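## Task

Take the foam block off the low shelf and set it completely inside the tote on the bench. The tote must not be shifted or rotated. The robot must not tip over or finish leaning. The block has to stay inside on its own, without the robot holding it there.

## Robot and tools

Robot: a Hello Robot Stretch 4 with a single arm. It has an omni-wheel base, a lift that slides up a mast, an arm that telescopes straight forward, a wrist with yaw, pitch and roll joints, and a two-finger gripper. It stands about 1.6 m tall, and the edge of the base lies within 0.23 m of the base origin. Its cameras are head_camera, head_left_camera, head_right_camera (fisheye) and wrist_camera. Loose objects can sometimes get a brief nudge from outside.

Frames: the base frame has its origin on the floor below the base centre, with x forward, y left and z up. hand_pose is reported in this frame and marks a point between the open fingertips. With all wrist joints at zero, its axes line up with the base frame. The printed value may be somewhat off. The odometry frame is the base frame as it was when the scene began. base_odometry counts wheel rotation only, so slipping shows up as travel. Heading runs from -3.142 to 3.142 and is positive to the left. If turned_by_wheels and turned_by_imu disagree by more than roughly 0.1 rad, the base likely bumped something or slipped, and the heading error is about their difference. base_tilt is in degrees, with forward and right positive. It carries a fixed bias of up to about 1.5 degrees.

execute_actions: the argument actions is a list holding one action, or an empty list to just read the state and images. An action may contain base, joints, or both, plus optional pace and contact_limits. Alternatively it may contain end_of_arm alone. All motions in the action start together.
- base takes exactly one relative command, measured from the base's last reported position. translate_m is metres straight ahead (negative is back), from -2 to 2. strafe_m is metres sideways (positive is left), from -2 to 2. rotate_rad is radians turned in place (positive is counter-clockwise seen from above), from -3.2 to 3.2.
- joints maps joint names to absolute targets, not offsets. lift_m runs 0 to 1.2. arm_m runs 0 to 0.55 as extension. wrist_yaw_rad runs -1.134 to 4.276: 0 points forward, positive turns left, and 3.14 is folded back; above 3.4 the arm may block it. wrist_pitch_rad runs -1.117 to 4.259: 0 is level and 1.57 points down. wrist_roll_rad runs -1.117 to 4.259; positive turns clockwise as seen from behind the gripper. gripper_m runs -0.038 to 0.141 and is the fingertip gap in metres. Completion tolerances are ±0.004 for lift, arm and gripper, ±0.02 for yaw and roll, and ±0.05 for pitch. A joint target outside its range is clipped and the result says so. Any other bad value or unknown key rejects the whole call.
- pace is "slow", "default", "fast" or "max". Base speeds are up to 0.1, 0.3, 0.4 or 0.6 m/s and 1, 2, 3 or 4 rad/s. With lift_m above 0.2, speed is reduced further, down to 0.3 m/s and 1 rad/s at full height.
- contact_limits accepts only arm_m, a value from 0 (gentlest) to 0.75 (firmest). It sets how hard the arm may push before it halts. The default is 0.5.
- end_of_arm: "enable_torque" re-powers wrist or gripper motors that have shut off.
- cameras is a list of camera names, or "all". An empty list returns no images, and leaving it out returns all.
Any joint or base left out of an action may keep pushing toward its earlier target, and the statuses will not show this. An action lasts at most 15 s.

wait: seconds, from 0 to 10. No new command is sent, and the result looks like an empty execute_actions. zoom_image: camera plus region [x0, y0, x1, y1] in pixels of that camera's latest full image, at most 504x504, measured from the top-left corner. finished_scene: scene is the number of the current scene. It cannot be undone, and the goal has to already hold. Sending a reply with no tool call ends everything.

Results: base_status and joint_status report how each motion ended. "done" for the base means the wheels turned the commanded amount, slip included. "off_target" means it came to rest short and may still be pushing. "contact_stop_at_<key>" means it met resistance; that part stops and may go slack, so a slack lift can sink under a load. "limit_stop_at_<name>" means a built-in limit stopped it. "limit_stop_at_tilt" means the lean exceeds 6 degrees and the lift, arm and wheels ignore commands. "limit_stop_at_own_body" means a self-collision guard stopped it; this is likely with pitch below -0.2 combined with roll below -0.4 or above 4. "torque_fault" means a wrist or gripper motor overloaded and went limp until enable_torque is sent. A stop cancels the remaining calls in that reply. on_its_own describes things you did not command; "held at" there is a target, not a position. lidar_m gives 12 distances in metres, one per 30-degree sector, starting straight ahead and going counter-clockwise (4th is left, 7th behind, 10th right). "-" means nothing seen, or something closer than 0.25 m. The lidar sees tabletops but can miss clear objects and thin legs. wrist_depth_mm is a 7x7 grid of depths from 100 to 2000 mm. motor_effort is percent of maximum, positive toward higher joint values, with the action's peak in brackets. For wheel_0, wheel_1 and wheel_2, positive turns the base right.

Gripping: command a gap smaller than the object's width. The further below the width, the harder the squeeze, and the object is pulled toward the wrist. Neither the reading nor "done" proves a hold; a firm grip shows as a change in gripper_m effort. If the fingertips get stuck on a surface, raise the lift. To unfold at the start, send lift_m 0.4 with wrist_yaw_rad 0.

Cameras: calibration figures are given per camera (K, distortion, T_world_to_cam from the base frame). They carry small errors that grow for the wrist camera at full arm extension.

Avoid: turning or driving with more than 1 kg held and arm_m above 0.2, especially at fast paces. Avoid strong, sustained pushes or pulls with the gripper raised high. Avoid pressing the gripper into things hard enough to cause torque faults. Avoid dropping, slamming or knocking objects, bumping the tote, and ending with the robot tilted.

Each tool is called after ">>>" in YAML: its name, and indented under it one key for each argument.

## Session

>>> execute_actions:
  actions: []

Scene clock: 0.00 s.
base_odometry: x=+0.000 y=+0.000 heading=+0.000 (m, m, rad; odometry frame)
turned_by_wheels: +0.000 (rad since the last result)
turned_by_imu: +0.000 (rad since the last result)
base_tilt: forward=+0.4 right=-0.5 (deg)
lidar_m: 1.92 1.38 1.35 1.45 2.25 2.18 1.95 0.82 0.81 0.86 1.28 1.91
base_status: not commanded
joint_positions: lift_m=+0.196 arm_m=+0.001 wrist_yaw_rad=+3.132 wrist_pitch_rad=+0.016 wrist_roll_rad=+0.003 gripper_m=+0.057
joint_status: not commanded
motor_effort: lift_m=+19 arm_m=+0 wrist_yaw_rad=-1 wrist_pitch_rad=-7 wrist_roll_rad=+0 gripper_m=-2 wheel_0=+0 wheel_1=+0 wheel_2=+0 (%)
hand_pose: x=-0.1154 y=+0.0902 z=+0.3692 quat_wxyz=(+0.005, -0.008, +0.001, +1.000) (m; base frame)
wrist_depth_mm: - 139 - - - - - / - 117 149 - - - - / - 122 159 - - - - / 130 142 1921 - - - - / 866 1661 1983 - - - 1863 / 878 1366 200 1182 197 1229 1205 / 854 946 917 109 891 831 878
pictures: head_camera, head_left_camera, head_right_camera, wrist_camera
camera_calibration (this result's frames):
wrist_camera: T_world_to_cam=[[-0.0143847, 0.998491, -0.0529933, -0.0597756], [0.075328, -0.051766, -0.995814, 0.426115], [-0.997055, -0.0183163, -0.0744697, 0.144187], [0, 0, 0, 1]] pos_world=[0.110804, 0.0843847, 0.431901]
Images, in order (width x height): head_camera 420x560, head_left_camera 420x672, head_right_camera 420x672, wrist_camera 616x392.

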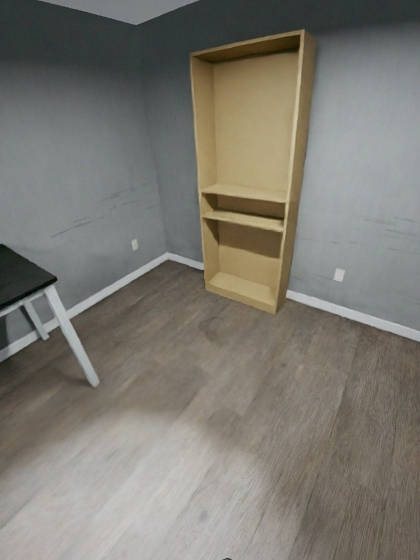

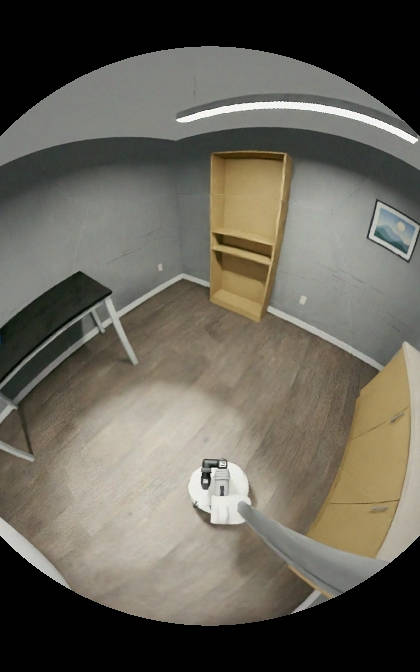

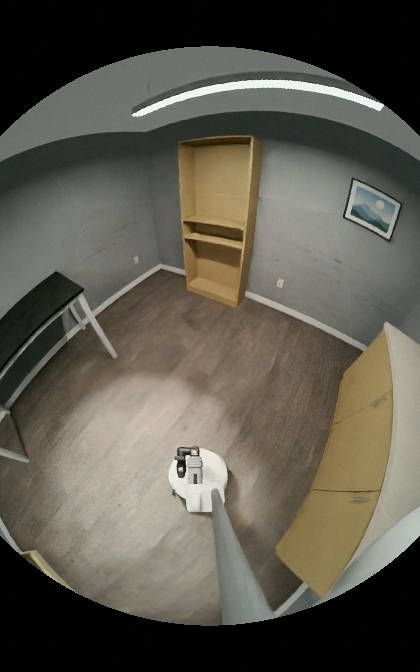

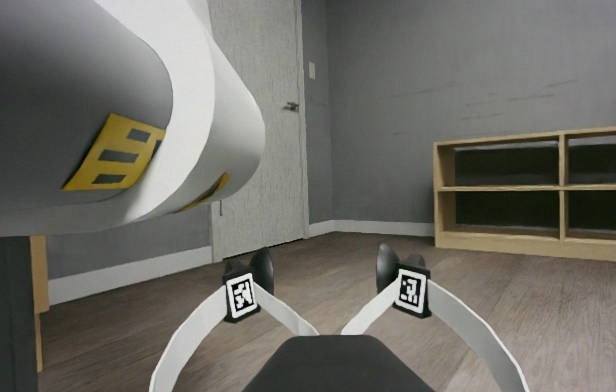

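Low shelf is behind-left.

>>> execute_actions:
  actions:
    - {"base":{"rotate_rad":2.6},"joints":{"lift_m":0.8,"wrist_yaw_rad":0,"gripper_m":0.13}}

Scene clock: 5.33 s.
base_odometry: x=+0.000 y=+0.000 heading=+2.600 (m, m, rad; odometry frame)
turned_by_wheels: +2.600 (rad since the last result)
turned_by_imu: +2.591 (rad since the last result)
base_tilt: forward=+0.3 right=-0.5 (deg)
lidar_m: 2.18 1.95 0.83 0.80 0.86 1.24 2.06 1.91 1.38 1.35 1.43 2.25
base_status: done
joint_positions: lift_m=+0.800 arm_m=+0.001 wrist_yaw_rad=+0.000 wrist_pitch_rad=+0.016 wrist_roll_rad=+0.003 gripper_m=+0.130
joint_status: all done
motor_effort: lift_m=+22(29) arm_m=-1(1) wrist_yaw_rad=-1(6) wrist_pitch_rad=-8(8) wrist_roll_rad=+0(0) gripper_m=-1(2) wheel_0=+1(13) wheel_1=+1(6) wheel_2=+2(8) (%)
hand_pose: x=+0.4607 y=-0.0873 z=+0.9733 quat_wxyz=(+1.000, +0.001, +0.008, +0.000) (m; base frame)
wrist_depth_mm: - - - - - - - / - - - - - - - / - - - - - - - / - - - - - - - / - - - - - - - / - - - - - 200 - / - - - 109 1921 1921 -
pictures: head_camera, head_left_camera, head_right_camera, wrist_camera
camera_calibration (this result's frames):
wrist_camera: T_world_to_cam=[[0.0241199, -0.998304, -0.0529937, -0.0343936], [-0.0758481, 0.0510289, -0.995813, 1.05374], [0.996828, 0.0280384, -0.0744886, -0.154246], [0, 0, 0, 1]] pos_world=[0.23451, -0.0837815, 1.03601]
Images, in order (width x height): head_camera 420x560, head_left_camera 420x672, head_right_camera 420x672, wrist_camera 616x392.

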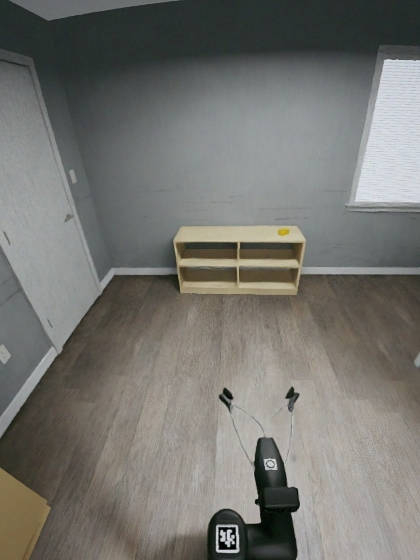

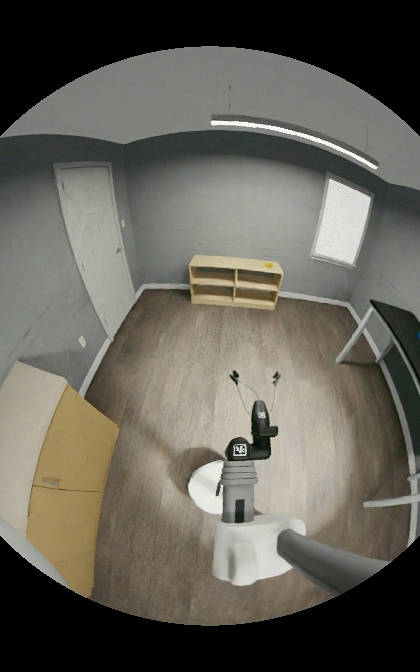

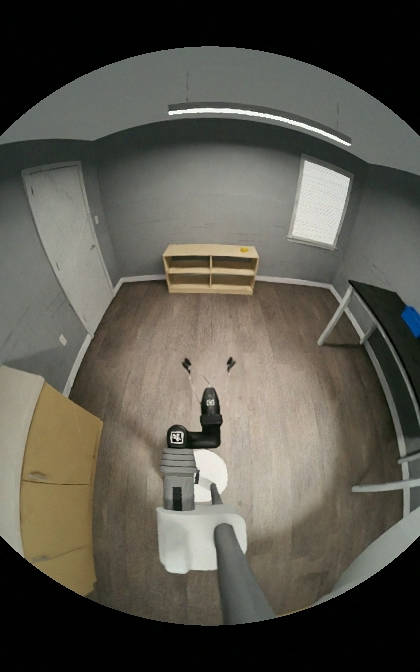

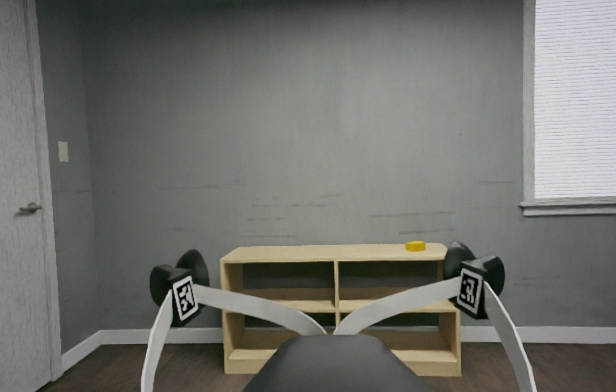

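>>> execute_actions:
  actions:
    - {"base":{"translate_m":1.4},"joints":{"lift_m":0.5},"pace":"fast"}
  cameras: []

>>> execute_actions:
  actions:
    - {"base":{"strafe_m":-0.5},"pace":"fast"}
  cameras: ["head_camera","wrist_camera"]

Scene clock: 14.03 s.
base_odometry: x=-1.200 y=+0.721 heading=+2.600 (m, m, rad; odometry frame)
turned_by_wheels: +0.000 (rad since the last result)
turned_by_imu: -0.001 (rad since the last result)
base_tilt: forward=+0.3 right=-0.6 (deg)
lidar_m: 0.78 0.86 1.39 1.33 1.38 1.28 3.33 1.98 1.47 1.42 1.05 0.82
base_status: done
joint_positions: lift_m=+0.500 arm_m=+0.001 wrist_yaw_rad=+0.000 wrist_pitch_rad=+0.016 wrist_roll_rad=+0.003 gripper_m=+0.130
joint_status: all done
motor_effort: lift_m=+16(18) arm_m=+0(0) wrist_yaw_rad=-1(1) wrist_pitch_rad=-7(8) wrist_roll_rad=+1(0) gripper_m=+0(0) wheel_0=-1(7) wheel_1=+0(6) wheel_2=-1(9) (%)
hand_pose: x=+0.4607 y=-0.0874 z=+0.6738 quat_wxyz=(+1.000, +0.001, +0.008, +0.000) (m; base frame)
wrist_depth_mm: 1008 1008 991 960 960 946 917 / 1025 991 991 976 960 946 931 / 1025 1008 1008 991 960 946 946 / 1042 1008 1008 976 976 946 931 / 1025 820 768 750 707 591 654 / 699 878 1025 976 723 200 960 / 699 809 831 110 788 741 778
pictures: none
No camera images: the call's "cameras" was empty. Leave "cameras" out to get every camera's image.

Scene clock: 16.50 s.
base_odometry: x=-0.942 y=+1.150 heading=+2.600 (m, m, rad; odometry frame)
turned_by_wheels: +0.000 (rad since the last result)
turned_by_imu: -0.001 (rad since the last result)
base_tilt: forward=+0.4 right=-0.5 (deg)
lidar_m: 0.75 0.83 1.18 1.83 1.64 1.88 3.32 1.27 0.95 0.94 1.55 0.77
base_status: done
joint_positions: lift_m=+0.500 arm_m=+0.001 wrist_yaw_rad=+0.000 wrist_pitch_rad=+0.016 wrist_roll_rad=+0.003 gripper_m=+0.130
joint_status: not commanded
motor_effort: lift_m=+16(16) arm_m=-1(1) wrist_yaw_rad=+0(0) wrist_pitch_rad=-8(7) wrist_roll_rad=+0(0) gripper_m=+1(1) wheel_0=+1(13) wheel_1=+0(9) wheel_2=-1(0) (%)
hand_pose: x=+0.4607 y=-0.0874 z=+0.6737 quat_wxyz=(+1.000, +0.001, +0.008, +0.000) (m; base frame)
wrist_depth_mm: 991 960 946 946 931 904 904 / 991 976 960 946 931 917 917 / 991 991 960 946 931 917 917 / 1008 991 976 976 946 931 917 / 741 699 661 640 609 931 931 / 1025 707 976 976 768 201 931 / 778 741 831 109 715 946 946
pictures: head_camera, wrist_camera
camera_calibration (this result's frames):
wrist_camera: T_world_to_cam=[[0.0238847, -0.998309, -0.052993, -0.0502284], [-0.0758111, 0.0510468, -0.995815, 0.755426], [0.996836, 0.0278022, -0.0744637, -0.176578], [0, 0, 0, 1]] pos_world=[0.234489, -0.0837963, 0.736454]
Images, in order (width x height): head_camera 420x560, wrist_camera 616x392.

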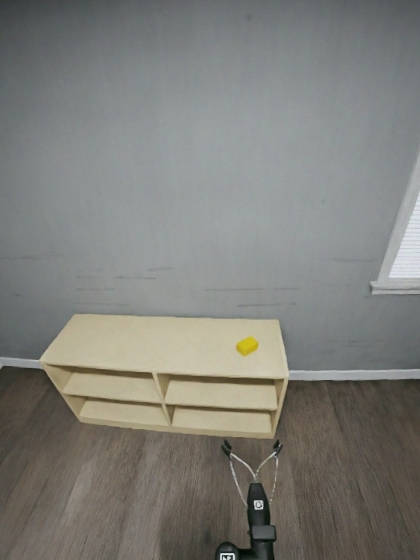

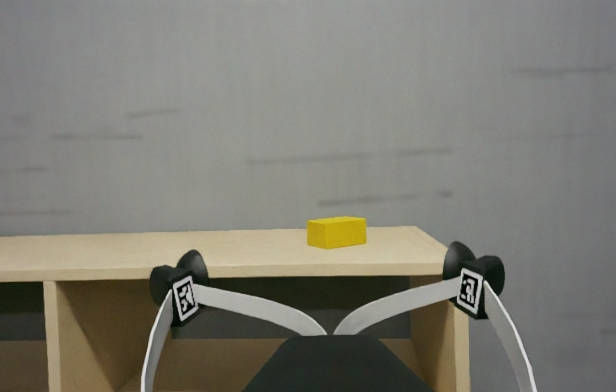

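>>> execute_actions:
  actions:
    - {"base":{"strafe_m":-0.02},"joints":{"lift_m":0.72,"arm_m":0.45,"wrist_pitch_rad":0.6}}
  cameras: ["head_camera","wrist_camera"]

Scene clock: 26.17 s.
base_odometry: x=-0.932 y=+1.167 heading=+2.600 (m, m, rad; odometry frame)
turned_by_wheels: +0.000 (rad since the last result)
turned_by_imu: +0.000 (rad since the last result)
base_tilt: forward=+0.2 right=-0.4 (deg)
lidar_m: 0.74 0.83 1.18 1.82 1.66 1.92 3.34 1.26 0.93 0.91 1.55 0.79
base_status: done
joint_positions: lift_m=+0.720 arm_m=+0.449 wrist_yaw_rad=+0.000 wrist_pitch_rad=+0.602 wrist_roll_rad=+0.003 gripper_m=+0.130
joint_status: all done
motor_effort: lift_m=+22(21) arm_m=+7(8) wrist_yaw_rad=+0(0) wrist_pitch_rad=-6(5) wrist_roll_rad=+0(1) gripper_m=+0(0) wheel_0=-1(4) wheel_1=+2(6) wheel_2=+0(1) (%)
hand_pose: x=+0.8575 y=-0.0874 z=+0.7347 quat_wxyz=(+0.955, +0.001, +0.296, +0.000) (m; base frame)
wrist_depth_mm: 480 477 469 462 459 459 455 / 525 517 512 504 500 496 496 / 569 564 559 554 549 539 535 / 525 521 512 500 492 569 591 / 439 433 427 421 413 407 661 / 377 364 347 309 324 200 723 / 330 324 322 110 314 307 798
pictures: head_camera, wrist_camera
camera_calibration (this result's frames):
wrist_camera: T_world_to_cam=[[-0.00929508, -0.998311, -0.057351, -0.0248064], [-0.613566, 0.0509817, -0.787996, 1.15457], [0.789589, 0.0278642, -0.613003, 0.005821], [0, 0, 0, 1]] pos_world=[0.703579, -0.0837886, 0.911943]
Images, in order (width x height): head_camera 420x560, wrist_camera 616x392.

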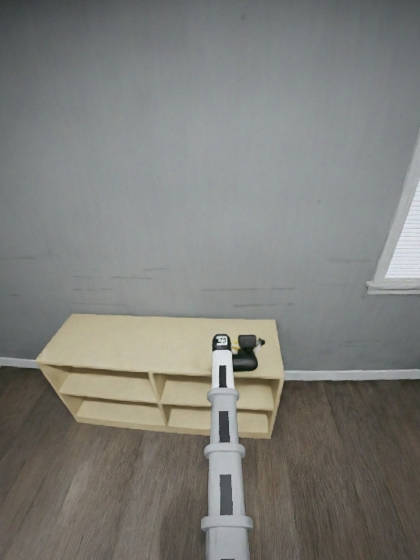

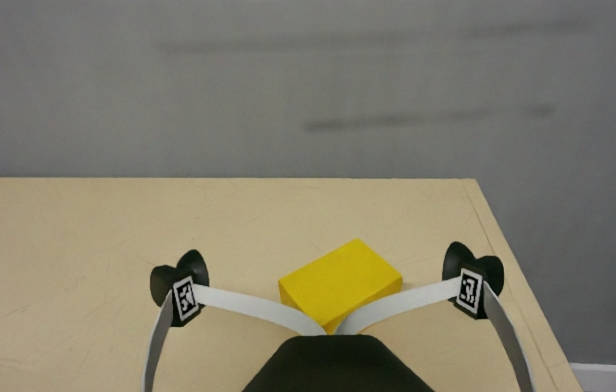

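>>> execute_actions:
  actions:
    - {"base":{"translate_m":0.2},"joints":{"lift_m":0.9,"arm_m":0.55,"wrist_pitch_rad":1.57,"wrist_roll_rad":0.96}}
  cameras: ["head_camera","wrist_camera"]

Scene clock: 38.10 s.
base_odometry: x=-1.103 y=+1.270 heading=+2.601 (m, m, rad; odometry frame)
turned_by_wheels: +0.000 (rad since the last result)
turned_by_imu: +0.000 (rad since the last result)
base_tilt: forward=+0.4 right=-0.5 (deg)
lidar_m: 0.54 0.61 0.88 1.83 1.79 1.90 3.56 1.26 0.95 1.28 1.28 0.59
base_status: done
joint_positions: lift_m=+0.900 arm_m=+0.549 wrist_yaw_rad=+0.000 wrist_pitch_rad=+1.570 wrist_roll_rad=+0.960 gripper_m=+0.130
joint_status: all done
motor_effort: lift_m=+22(22) arm_m=+7(7) wrist_yaw_rad=+0(0) wrist_pitch_rad=-1(4) wrist_roll_rad=+2(7) gripper_m=-1(1) wheel_0=+0(9) wheel_1=+1(5) wheel_2=+1(7) (%)
hand_pose: x=+0.7200 y=-0.0874 z=+0.7895 quat_wxyz=(+0.628, +0.327, +0.627, -0.326) (m; base frame)
wrist_depth_mm: 301 387 402 397 991 976 960 / 334 433 402 399 399 976 976 / 379 407 407 402 399 397 991 / 424 413 410 402 404 402 991 / 418 413 410 410 404 402 991 / 418 418 413 410 407 200 991 / 421 418 418 109 1008 904 798
pictures: head_camera, wrist_camera
camera_calibration (this result's frames):
wrist_camera: T_world_to_cam=[[-0.846306, -0.532082, -0.0255964, 0.595369], [-0.532606, 0.84429, 0.0592058, 0.45565], [-0.00989158, 0.063739, -0.997918, 1.03059], [0, 0, 0, 1]] pos_world=[0.75674, -0.133605, 1.01671]
Images, in order (width x height): head_camera 420x560, wrist_camera 616x392.

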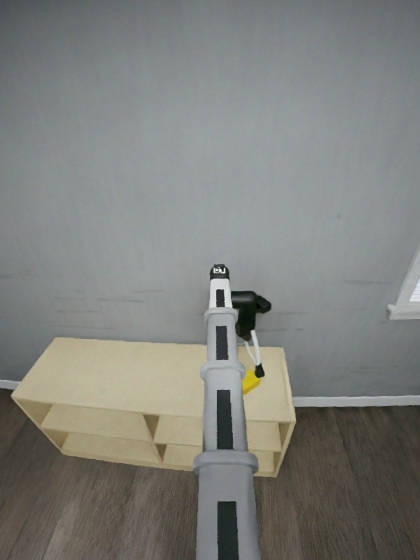

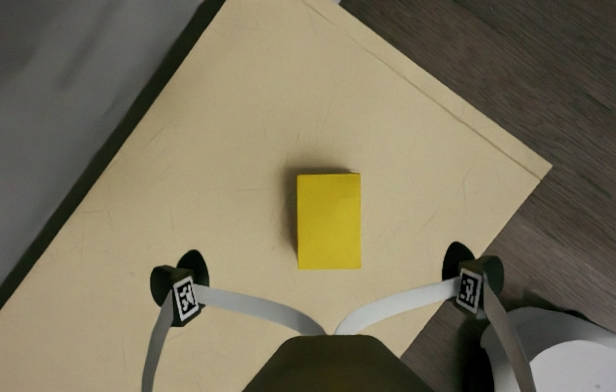

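>>> execute_actions:
  actions:
    - {"base":{"strafe_m":-0.008},"joints":{"lift_m":0.76,"gripper_m":0.11},"pace":"slow"}
  cameras: ["wrist_camera"]

Scene clock: 47.13 s.
base_odometry: x=-1.099 y=+1.277 heading=+2.600 (m, m, rad; odometry frame)
turned_by_wheels: +0.000 (rad since the last result)
turned_by_imu: +0.000 (rad since the last result)
base_tilt: forward=+0.4 right=-0.5 (deg)
lidar_m: 0.56 0.59 0.91 1.85 1.82 1.92 3.81 1.26 0.96 1.31 1.28 0.58
base_status: done
joint_positions: lift_m=+0.760 arm_m=+0.549 wrist_yaw_rad=+0.000 wrist_pitch_rad=+1.570 wrist_roll_rad=+0.960 gripper_m=+0.110
joint_status: all done
motor_effort: lift_m=+15(20) arm_m=+7(7) wrist_yaw_rad=+0(0) wrist_pitch_rad=+0(0) wrist_roll_rad=+1(2) gripper_m=-1(3) wheel_0=-1(7) wheel_1=-1(4) wheel_2=+0(0) (%)
hand_pose: x=+0.7200 y=-0.0874 z=+0.6500 quat_wxyz=(+0.628, +0.327, +0.627, -0.326) (m; base frame)
wrist_depth_mm: 298 264 264 262 259 259 842 / 300 267 265 263 262 259 842 / 271 270 267 264 263 262 260 / 272 271 270 222 264 262 260 / 273 272 270 223 266 264 263 / 276 274 220 224 223 264 854 / 277 274 274 109 268 267 732
pictures: wrist_camera
camera_calibration (this result's frames):
wrist_camera: T_world_to_cam=[[-0.846307, -0.532082, -0.0255796, 0.591785], [-0.532604, 0.84429, 0.0592163, 0.463897], [-0.00991129, 0.063739, -0.997917, 0.891434], [0, 0, 0, 1]] pos_world=[0.75674, -0.133605, 0.877245]
Images, in order (width x height): wrist_camera 616x392.

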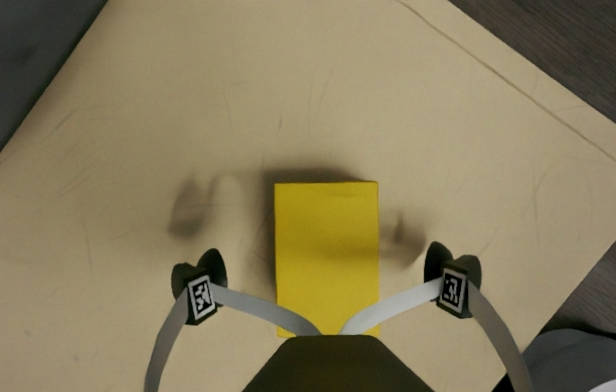

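>>> execute_actions:
  actions:
    - {"joints":{"lift_m":0.74},"pace":"slow"}
  cameras: []

>>> execute_actions:
  actions:
    - {"joints":{"gripper_m":0.0}}
  cameras: []

>>> execute_actions:
  actions:
    - {"joints":{"lift_m":0.9}}
  cameras: ["wrist_camera"]

Scene clock: 52.20 s.
base_odometry: x=-1.099 y=+1.277 heading=+2.600 (m, m, rad; odometry frame)
turned_by_wheels: +0.000 (rad since the last result)
turned_by_imu: +0.000 (rad since the last result)
base_tilt: forward=+0.3 right=-0.5 (deg)
lidar_m: 0.56 0.62 0.88 1.86 1.79 1.95 3.81 1.27 0.95 1.33 1.29 0.57
base_status: not commanded
joint_positions: lift_m=+0.740 arm_m=+0.549 wrist_yaw_rad=+0.000 wrist_pitch_rad=+1.570 wrist_roll_rad=+0.960 gripper_m=+0.110
joint_status: all done
motor_effort: lift_m=+15(14) arm_m=+7(7) wrist_yaw_rad=-1(0) wrist_pitch_rad=+0(1) wrist_roll_rad=+2(1) gripper_m=+1(1) wheel_0=+0(0) wheel_1=-1(1) wheel_2=+0(0) (%)
hand_pose: x=+0.7200 y=-0.0874 z=+0.6300 quat_wxyz=(+0.628, +0.327, +0.627, -0.326) (m; base frame)
wrist_depth_mm: 281 246 244 243 241 239 820 / 249 247 245 243 242 241 239 / 250 249 246 245 243 241 240 / 252 250 248 202 244 242 242 / 253 252 250 202 221 244 243 / 254 253 219 204 203 245 245 / 256 254 253 109 248 247 715
pictures: none
No camera images: the call's "cameras" was empty. Leave "cameras" out to get every camera's image.

Scene clock: 54.13 s.
base_odometry: x=-1.099 y=+1.277 heading=+2.600 (m, m, rad; odometry frame)
turned_by_wheels: +0.000 (rad since the last result)
turned_by_imu: +0.000 (rad since the last result)
base_tilt: forward=+0.3 right=-0.6 (deg)
lidar_m: 0.52 0.60 0.92 1.85 1.80 1.92 3.81 1.28 0.96 1.30 1.29 0.56
base_status: not commanded
joint_positions: lift_m=+0.740 arm_m=+0.549 wrist_yaw_rad=+0.000 wrist_pitch_rad=+1.570 wrist_roll_rad=+0.960 gripper_m=+0.001
joint_status: all done
motor_effort: lift_m=+15(15) arm_m=+6(7) wrist_yaw_rad=+1(1) wrist_pitch_rad=-2(7) wrist_roll_rad=+2(1) gripper_m=-19(17) wheel_0=-1(1) wheel_1=-1(1) wheel_2=+0(0) (%)
hand_pose: x=+0.7198 y=-0.0874 z=+0.6300 quat_wxyz=(+0.627, +0.327, +0.627, -0.326) (m; base frame)
wrist_depth_mm: 281 246 244 243 241 239 831 / 249 247 245 243 242 239 239 / 250 249 247 245 243 242 239 / 252 249 248 186 243 243 242 / 253 252 250 186 202 244 243 / 255 252 185 187 187 178 244 / 255 254 253 110 248 248 699
pictures: none
No camera images: the call's "cameras" was empty. Leave "cameras" out to get every camera's image.

Scene clock: 55.87 s.
base_odometry: x=-1.099 y=+1.277 heading=+2.600 (m, m, rad; odometry frame)
turned_by_wheels: +0.000 (rad since the last result)
turned_by_imu: +0.000 (rad since the last result)
base_tilt: forward=+0.3 right=-0.5 (deg)
lidar_m: 0.54 0.59 0.87 1.85 1.81 1.94 3.82 1.27 0.94 1.31 1.30 0.58
base_status: not commanded
joint_positions: lift_m=+0.900 arm_m=+0.549 wrist_yaw_rad=+0.000 wrist_pitch_rad=+1.570 wrist_roll_rad=+0.960 gripper_m=+0.001
joint_status: all done
motor_effort: lift_m=+22(23) arm_m=+7(7) wrist_yaw_rad=+0(1) wrist_pitch_rad=-2(3) wrist_roll_rad=+2(2) gripper_m=-19(20) wheel_0=-1(1) wheel_1=-1(1) wheel_2=+0(0) (%)
hand_pose: x=+0.7198 y=-0.0874 z=+0.7895 quat_wxyz=(+0.627, +0.327, +0.627, -0.326) (m; base frame)
wrist_depth_mm: 301 389 402 397 991 976 976 / 336 433 402 399 399 976 976 / 379 410 404 402 402 399 976 / 430 410 410 186 399 399 976 / 418 413 410 186 203 991 991 / 418 415 185 187 186 178 1008 / 421 418 418 109 1025 917 788
pictures: wrist_camera
camera_calibration (this result's frames):
wrist_camera: T_world_to_cam=[[-0.846483, -0.531824, -0.0251128, 0.594979], [-0.532314, 0.844453, 0.0595101, 0.455115], [-0.0104423, 0.0637421, -0.997912, 1.03098], [0, 0, 0, 1]] pos_world=[0.75667, -0.133616, 1.01668]
Images, in order (width x height): wrist_camera 616x392.

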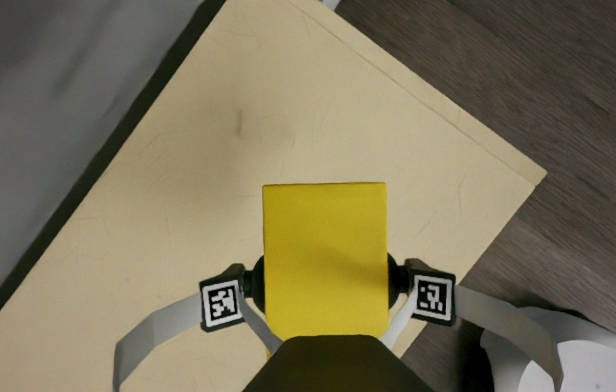

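Held. Bench is to the right.

>>> execute_actions:
  actions:
    - {"joints":{"lift_m":1.2,"arm_m":0.05,"wrist_roll_rad":0},"base":{"translate_m":-0.3}}
  cameras: []

>>> execute_actions:
  actions:
    - {"base":{"rotate_rad":-1.57}}
  cameras: ["head_camera","head_left_camera"]

Scene clock: 62.00 s.
base_odometry: x=-0.842 y=+1.122 heading=+2.601 (m, m, rad; odometry frame)
turned_by_wheels: +0.000 (rad since the last result)
turned_by_imu: +0.001 (rad since the last result)
base_tilt: forward=+0.3 right=-0.5 (deg)
lidar_m: 0.85 0.93 1.91 1.85 1.59 1.96 3.48 1.20 0.93 0.90 1.70 0.87
base_status: done
joint_positions: lift_m=+1.199 arm_m=+0.051 wrist_yaw_rad=+0.000 wrist_pitch_rad=+1.570 wrist_roll_rad=+0.000 gripper_m=+0.001
joint_status: all done
motor_effort: lift_m=+22(27) arm_m=-7(6) wrist_yaw_rad=+0(1) wrist_pitch_rad=-2(2) wrist_roll_rad=+0(6) gripper_m=-18(20) wheel_0=+2(3) wheel_1=+0(3) wheel_2=+0(9) (%)
hand_pose: x=+0.2223 y=-0.0874 z=+1.0885 quat_wxyz=(+0.707, +0.000, +0.707, +0.000) (m; base frame)
wrist_depth_mm: 1308 1281 1255 1281 1255 1255 1255 / 1308 1308 1308 1308 1281 1281 1255 / 1336 1308 1308 1308 1308 1281 1281 / 1336 1308 1308 186 1308 1281 1281 / 1336 1336 1336 186 202 1336 1308 / 1336 1336 185 187 187 178 1308 / 1336 1366 1308 109 1308 1308 1308
pictures: none
No camera images: the call's "cameras" was empty. Leave "cameras" out to get every camera's image.

Scene clock: 64.87 s.
base_odometry: x=-0.842 y=+1.122 heading=+1.031 (m, m, rad; odometry frame)
turned_by_wheels: -1.570 (rad since the last result)
turned_by_imu: -1.564 (rad since the last result)
base_tilt: forward=+0.3 right=-0.5 (deg)
lidar_m: 0.89 1.66 0.87 0.85 0.93 1.92 1.87 1.61 1.94 3.11 1.22 0.92
base_status: done
joint_positions: lift_m=+1.199 arm_m=+0.051 wrist_yaw_rad=+0.000 wrist_pitch_rad=+1.570 wrist_roll_rad=+0.000 gripper_m=+0.001
joint_status: not commanded
motor_effort: lift_m=+22(22) arm_m=-8(8) wrist_yaw_rad=+0(1) wrist_pitch_rad=-2(2) wrist_roll_rad=-1(0) gripper_m=-20(19) wheel_0=+1(2) wheel_1=+1(4) wheel_2=+1(2) (%)
hand_pose: x=+0.2223 y=-0.0874 z=+1.0885 quat_wxyz=(+0.707, +0.000, +0.707, +0.000) (m; base frame)
wrist_depth_mm: 1308 1308 1308 1281 1281 1281 1281 / 1336 1308 1308 1308 1281 1281 1281 / 1308 1308 1308 1308 1281 1308 1281 / 1308 1336 1308 186 1308 1281 1308 / 1308 1308 1308 186 202 1281 1308 / 1336 1336 185 188 187 178 1308 / 1336 1336 1336 110 1336 1336 1308
pictures: head_camera, head_left_camera
Images, in order (width x height): head_camera 420x560, head_left_camera 420x672.

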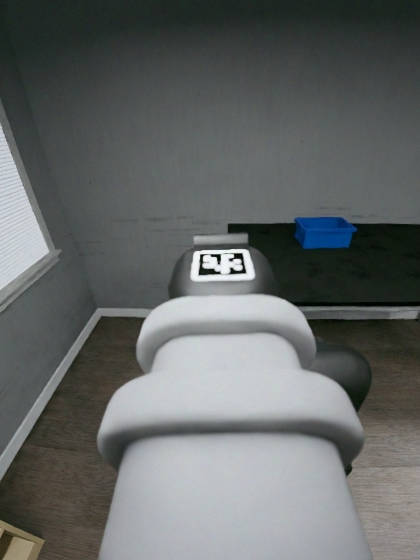

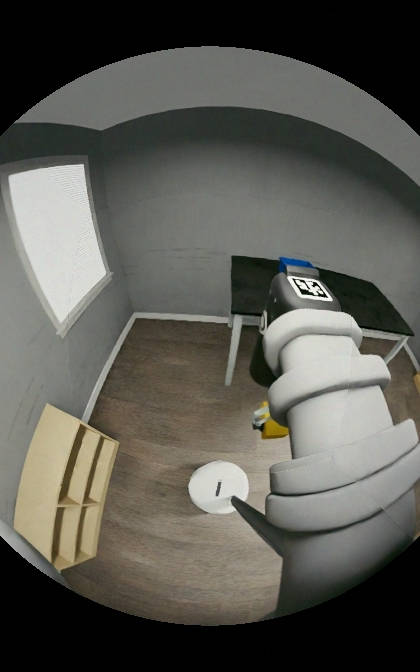

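>>> execute_actions:
  actions:
    - {"base":{"strafe_m":-0.56},"joints":{"wrist_pitch_rad":1.0}}
  cameras: []

>>> execute_actions:
  actions:
    - {"base":{"translate_m":0.5},"joints":{"arm_m":0.3}}
  cameras: ["head_right_camera","wrist_camera"]

Scene clock: 74.37 s.
base_odometry: x=-0.362 y=+0.834 heading=+1.031 (m, m, rad; odometry frame)
turned_by_wheels: +0.000 (rad since the last result)
turned_by_imu: -0.002 (rad since the last result)
base_tilt: forward=+0.3 right=-0.5 (deg)
lidar_m: 0.86 0.91 1.86 1.41 1.53 1.96 1.42 1.39 2.00 2.57 1.18 0.89
base_status: done
joint_positions: lift_m=+1.199 arm_m=+0.051 wrist_yaw_rad=+0.000 wrist_pitch_rad=+1.002 wrist_roll_rad=+0.000 gripper_m=+0.001
joint_status: all done
motor_effort: lift_m=+22(22) arm_m=-7(7) wrist_yaw_rad=-1(0) wrist_pitch_rad=-6(10) wrist_roll_rad=+0(1) gripper_m=-20(20) wheel_0=-1(7) wheel_1=+0(7) wheel_2=+0(2) (%)
hand_pose: x=+0.3776 y=-0.0874 z=+1.1340 quat_wxyz=(+0.877, +0.000, +0.480, +0.000) (m; base frame)
wrist_depth_mm: 732 723 715 699 691 691 668 / 931 1921 1921 1808 1863 1808 1808 / 1708 1708 1708 1708 1661 1618 1661 / 1618 1537 1576 186 1499 1537 1499 / 1464 1464 1430 186 202 1397 1397 / 1366 1366 185 187 187 177 1308 / 1281 1229 1281 109 1229 1229 1229
pictures: none
No camera images: the call's "cameras" was empty. Leave "cameras" out to get every camera's image.

Scene clock: 77.53 s.
base_odometry: x=-0.105 y=+1.263 heading=+1.031 (m, m, rad; odometry frame)
turned_by_wheels: +0.000 (rad since the last result)
turned_by_imu: +0.000 (rad since the last result)
base_tilt: forward=+0.4 right=-0.6 (deg)
lidar_m: 0.36 0.37 0.60 1.41 1.47 2.46 1.89 1.92 2.76 1.21 0.52 0.38
base_status: done
joint_positions: lift_m=+1.199 arm_m=+0.299 wrist_yaw_rad=+0.000 wrist_pitch_rad=+1.001 wrist_roll_rad=+0.000 gripper_m=+0.001
joint_status: all done
motor_effort: lift_m=+21(22) arm_m=+7(8) wrist_yaw_rad=-1(1) wrist_pitch_rad=-6(6) wrist_roll_rad=-1(1) gripper_m=-20(21) wheel_0=-1(4) wheel_1=+0(6) wheel_2=+2(9) (%)
hand_pose: x=+0.6252 y=-0.0874 z=+1.1341 quat_wxyz=(+0.877, +0.000, +0.480, +0.000) (m; base frame)
wrist_depth_mm: 707 707 559 580 585 668 654 / 640 627 484 484 496 597 597 / 569 569 544 535 544 549 539 / 530 521 517 186 496 504 496 / 484 480 477 186 202 462 459 / 449 445 185 187 186 177 430 / 418 410 413 109 404 402 399
pictures: head_right_camera, wrist_camera
camera_calibration (this result's frames):
wrist_camera: T_world_to_cam=[[-0.0288025, -0.998439, -0.0478456, -0.00266286], [-0.871956, 0.0484994, -0.487176, 1.14696], [0.488736, 0.0276874, -0.871992, 0.915852], [0, 0, 0, 1]] pos_world=[0.552416, -0.0836434, 1.35726]
Images, in order (width x height): head_right_camera 420x672, wrist_camera 616x392.

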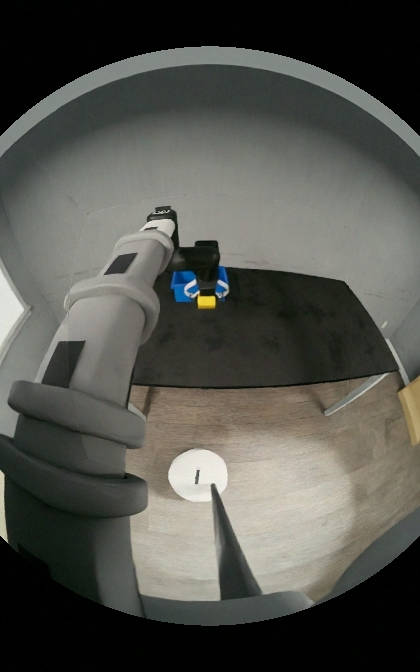

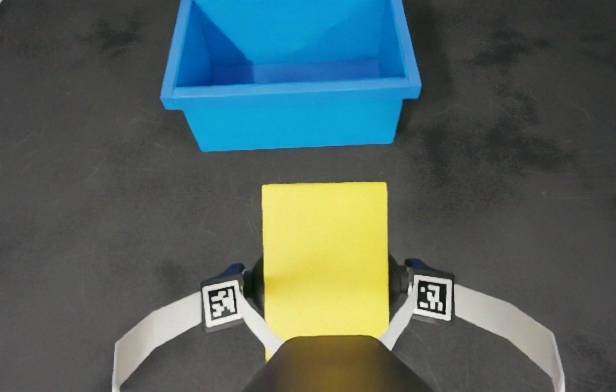

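>>> execute_actions:
  actions:
    - {"base":{"strafe_m":0.035},"joints":{"arm_m":0.55},"pace":"slow"}
  cameras: []

>>> execute_actions:
  actions:
    - {"base":{"translate_m":0.12},"pace":"slow"}
  cameras: ["head_right_camera","wrist_camera"]

Scene clock: 87.43 s.
base_odometry: x=-0.135 y=+1.281 heading=+1.031 (m, m, rad; odometry frame)
turned_by_wheels: +0.000 (rad since the last result)
turned_by_imu: +0.000 (rad since the last result)
base_tilt: forward=+0.3 right=-0.5 (deg)
lidar_m: 0.35 0.38 0.57 1.38 1.44 2.47 1.92 1.92 2.74 1.25 0.49 0.37
base_status: done
joint_positions: lift_m=+1.199 arm_m=+0.549 wrist_yaw_rad=+0.000 wrist_pitch_rad=+1.001 wrist_roll_rad=+0.000 gripper_m=+0.001
joint_status: all done
motor_effort: lift_m=+21(21) arm_m=+7(7) wrist_yaw_rad=+0(1) wrist_pitch_rad=-5(4) wrist_roll_rad=+0(0) gripper_m=-20(20) wheel_0=+1(2) wheel_1=+2(6) wheel_2=+0(1) (%)
hand_pose: x=+0.8751 y=-0.0874 z=+1.1341 quat_wxyz=(+0.877, +0.000, +0.480, +0.000) (m; base frame)
wrist_depth_mm: 603 597 591 580 580 574 569 / 634 627 621 621 609 597 591 / 574 569 445 430 436 539 539 / 530 521 466 186 477 436 500 / 488 480 436 187 202 399 462 / 452 439 185 187 187 178 430 / 418 407 413 110 404 402 397
pictures: none
No camera images: the call's "cameras" was empty. Leave "cameras" out to get every camera's image.

Scene clock: 89.90 s.
base_odometry: x=-0.073 y=+1.384 heading=+1.031 (m, m, rad; odometry frame)
turned_by_wheels: +0.000 (rad since the last result)
turned_by_imu: +0.000 (rad since the last result)
base_tilt: forward=+0.3 right=-0.4 (deg)
lidar_m: 0.25 0.26 0.40 1.43 1.44 2.12 2.54 2.05 2.92 0.83 0.34 0.26
base_status: done
joint_positions: lift_m=+1.199 arm_m=+0.549 wrist_yaw_rad=+0.000 wrist_pitch_rad=+1.001 wrist_roll_rad=+0.000 gripper_m=+0.001
joint_status: not commanded
motor_effort: lift_m=+21(21) arm_m=+7(8) wrist_yaw_rad=-1(1) wrist_pitch_rad=-5(4) wrist_roll_rad=+0(0) gripper_m=-18(20) wheel_0=+0(3) wheel_1=+1(5) wheel_2=-1(5) (%)
hand_pose: x=+0.8751 y=-0.0874 z=+1.1341 quat_wxyz=(+0.877, +0.000, +0.480, +0.000) (m; base frame)
wrist_depth_mm: 462 455 455 449 445 442 442 / 539 535 525 521 517 512 508 / 574 569 569 559 554 549 539 / 525 525 517 186 496 500 496 / 488 480 357 186 202 368 459 / 449 439 186 187 187 178 430 / 421 307 402 110 402 351 394
pictures: head_right_camera, wrist_camera
camera_calibration (this result's frames):
wrist_camera: T_world_to_cam=[[-0.0288112, -0.998439, -0.0478457, 0.00454329], [-0.871956, 0.048507, -0.487176, 1.36493], [0.488736, 0.0276833, -0.871992, 0.793682], [0, 0, 0, 1]] pos_world=[0.802387, -0.0836441, 1.35726]
Images, in order (width x height): head_right_camera 420x672, wrist_camera 616x392.

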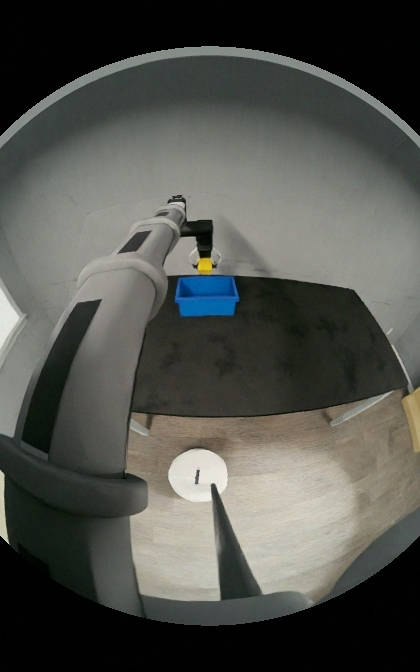

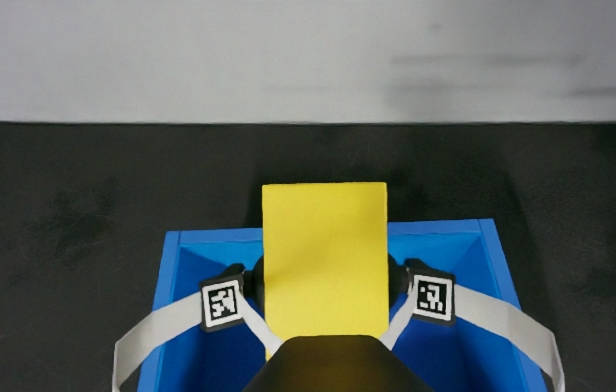

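>>> execute_actions:
  actions:
    - {"joints":{"wrist_pitch_rad":1.15},"pace":"slow"}
  cameras: []

>>> execute_actions:
  actions:
    - {"joints":{"lift_m":1.14},"pace":"slow"}
  cameras: ["head_right_camera","wrist_camera"]

Scene clock: 96.07 s.
base_odometry: x=-0.073 y=+1.384 heading=+1.031 (m, m, rad; odometry frame)
turned_by_wheels: +0.000 (rad since the last result)
turned_by_imu: +0.000 (rad since the last result)
base_tilt: forward=+0.3 right=-0.4 (deg)
lidar_m: 0.25 0.26 0.39 1.41 1.42 2.11 2.55 2.04 2.93 0.86 0.34 0.26
base_status: not commanded
joint_positions: lift_m=+1.199 arm_m=+0.549 wrist_yaw_rad=+0.000 wrist_pitch_rad=+1.151 wrist_roll_rad=+0.000 gripper_m=+0.001
joint_status: all done
motor_effort: lift_m=+21(21) arm_m=+7(7) wrist_yaw_rad=+0(0) wrist_pitch_rad=-3(2) wrist_roll_rad=+0(0) gripper_m=-19(21) wheel_0=+0(0) wheel_1=+1(1) wheel_2=-1(1) (%)
hand_pose: x=+0.8373 y=-0.0874 z=+1.1136 quat_wxyz=(+0.839, +0.000, +0.544, +0.000) (m; base frame)
wrist_depth_mm: 525 521 521 512 508 508 508 / 535 530 525 521 517 512 508 / 504 496 492 488 488 484 477 / 477 466 382 186 349 364 452 / 449 439 433 187 202 343 427 / 424 415 185 187 187 178 404 / 404 291 392 109 389 327 384
pictures: none
No camera images: the call's "cameras" was empty. Leave "cameras" out to get every camera's image.

Scene clock: 97.43 s.
base_odometry: x=-0.073 y=+1.384 heading=+1.031 (m, m, rad; odometry frame)
turned_by_wheels: +0.000 (rad since the last result)
turned_by_imu: +0.000 (rad since the last result)
base_tilt: forward=+0.3 right=-0.5 (deg)
lidar_m: 0.25 0.27 0.38 1.42 1.43 2.12 2.01 2.04 2.96 0.82 0.36 0.26
base_status: not commanded
joint_positions: lift_m=+1.140 arm_m=+0.549 wrist_yaw_rad=+0.000 wrist_pitch_rad=+1.151 wrist_roll_rad=+0.000 gripper_m=+0.001
joint_status: all done
motor_effort: lift_m=+16(19) arm_m=+7(7) wrist_yaw_rad=-1(0) wrist_pitch_rad=-3(3) wrist_roll_rad=+0(0) gripper_m=-22(21) wheel_0=+0(0) wheel_1=+1(1) wheel_2=-1(1) (%)
hand_pose: x=+0.8372 y=-0.0874 z=+1.0550 quat_wxyz=(+0.839, +0.000, +0.544, +0.000) (m; base frame)
wrist_depth_mm: 496 488 488 480 477 473 466 / 462 459 455 455 445 442 439 / 436 427 298 303 306 290 413 / 410 325 379 186 349 336 384 / 387 297 375 186 202 340 263 / 368 252 185 187 187 177 248 / 349 237 342 109 336 329 231
pictures: head_right_camera, wrist_camera
camera_calibration (this result's frames):
wrist_camera: T_world_to_cam=[[-0.0356394, -0.998439, -0.0430057, 0.000273504], [-0.934791, 0.0485235, -0.351867, 1.20322], [0.353405, 0.027661, -0.935061, 0.923148], [0, 0, 0, 1]] pos_world=[0.798521, -0.0836464, 1.28658]
Images, in order (width x height): head_right_camera 420x672, wrist_camera 616x392.

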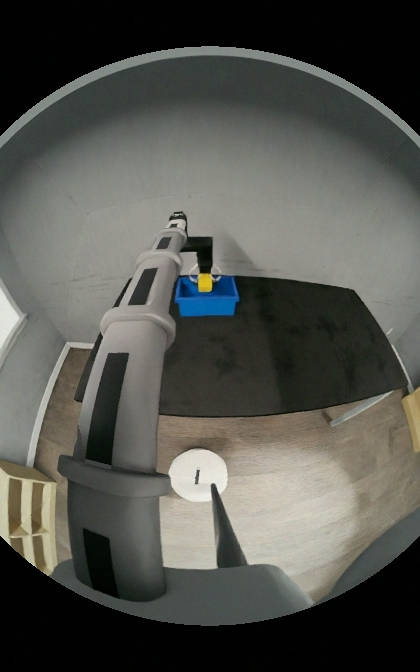

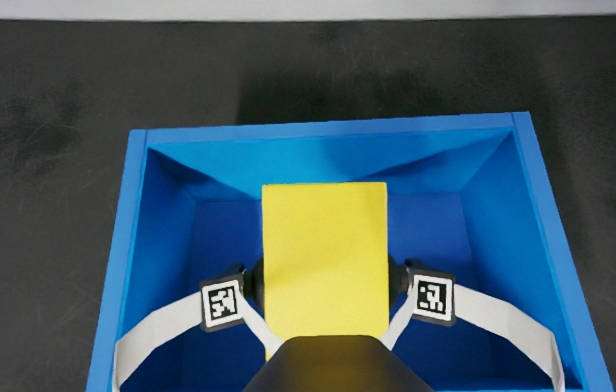

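>>> execute_actions:
  actions:
    - {"joints":{"gripper_m":0.095}}
  cameras: []

>>> execute_actions:
  actions:
    - {"joints":{"lift_m":1.2}}
  cameras: ["head_right_camera","wrist_camera"]

Scene clock: 102.10 s.
base_odometry: x=-0.073 y=+1.384 heading=+1.031 (m, m, rad; odometry frame)
turned_by_wheels: +0.000 (rad since the last result)
turned_by_imu: +0.000 (rad since the last result)
base_tilt: forward=+0.3 right=-0.6 (deg)
lidar_m: 0.25 0.27 0.39 1.44 1.44 2.11 2.02 2.05 2.92 0.85 0.35 0.26
base_status: not commanded
joint_positions: lift_m=+1.140 arm_m=+0.549 wrist_yaw_rad=+0.000 wrist_pitch_rad=+1.151 wrist_roll_rad=+0.000 gripper_m=+0.095
joint_status: all done
motor_effort: lift_m=+15(15) arm_m=+7(7) wrist_yaw_rad=-1(1) wrist_pitch_rad=-3(3) wrist_roll_rad=+0(0) gripper_m=-2(20) wheel_0=+0(0) wheel_1=+1(1) wheel_2=-1(1) (%)
hand_pose: x=+0.8372 y=-0.0874 z=+1.0550 quat_wxyz=(+0.839, +0.000, +0.544, +0.000) (m; base frame)
wrist_depth_mm: 496 492 484 480 480 473 469 / 462 459 459 452 445 442 439 / 436 427 298 304 306 290 410 / 410 325 379 387 384 336 384 / 387 297 375 373 373 319 264 / 368 274 202 312 343 285 252 / 349 238 342 109 336 287 241
pictures: none
No camera images: the call's "cameras" was empty. Leave "cameras" out to get every camera's image.

Scene clock: 103.27 s.
base_odometry: x=-0.073 y=+1.384 heading=+1.031 (m, m, rad; odometry frame)
turned_by_wheels: +0.000 (rad since the last result)
turned_by_imu: +0.000 (rad since the last result)
base_tilt: forward=+0.3 right=-0.5 (deg)
lidar_m: 0.25 0.25 0.38 1.45 1.40 2.13 2.55 2.06 2.92 0.86 0.32 0.27
base_status: not commanded
joint_positions: lift_m=+1.199 arm_m=+0.549 wrist_yaw_rad=+0.000 wrist_pitch_rad=+1.151 wrist_roll_rad=+0.000 gripper_m=+0.095
joint_status: all done
motor_effort: lift_m=+22(28) arm_m=+7(7) wrist_yaw_rad=+0(0) wrist_pitch_rad=-3(3) wrist_roll_rad=+0(0) gripper_m=-1(0) wheel_0=+1(1) wheel_1=+1(1) wheel_2=-1(1) (%)
hand_pose: x=+0.8372 y=-0.0874 z=+1.1136 quat_wxyz=(+0.839, +0.000, +0.544, +0.000) (m; base frame)
wrist_depth_mm: 525 525 521 512 512 508 508 / 535 530 525 521 517 512 508 / 504 500 496 492 488 484 480 / 477 466 382 389 397 362 449 / 445 442 427 433 433 342 427 / 427 415 202 370 399 300 407 / 402 394 392 109 389 286 384
pictures: head_right_camera, wrist_camera
camera_calibration (this result's frames):
wrist_camera: T_world_to_cam=[[-0.0356394, -0.998439, -0.0430057, 0.00279078], [-0.934791, 0.0485234, -0.351867, 1.22381], [0.353405, 0.027661, -0.935061, 0.977881], [0, 0, 0, 1]] pos_world=[0.798523, -0.0836464, 1.34512]
Images, in order (width x height): head_right_camera 420x672, wrist_camera 616x392.

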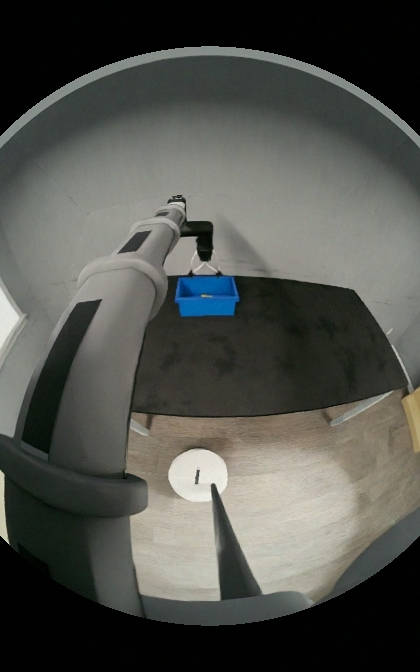

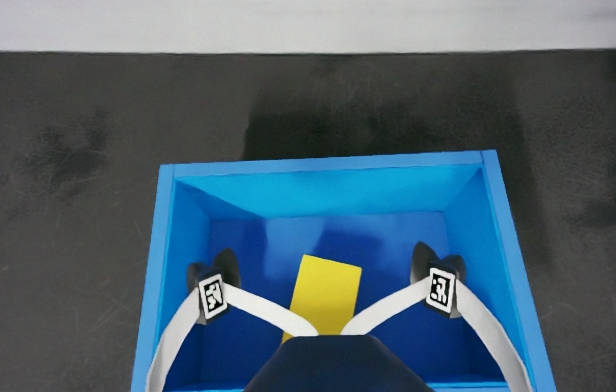

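>>> finished_scene:
  scene: 2

The scene is finished: the task was done.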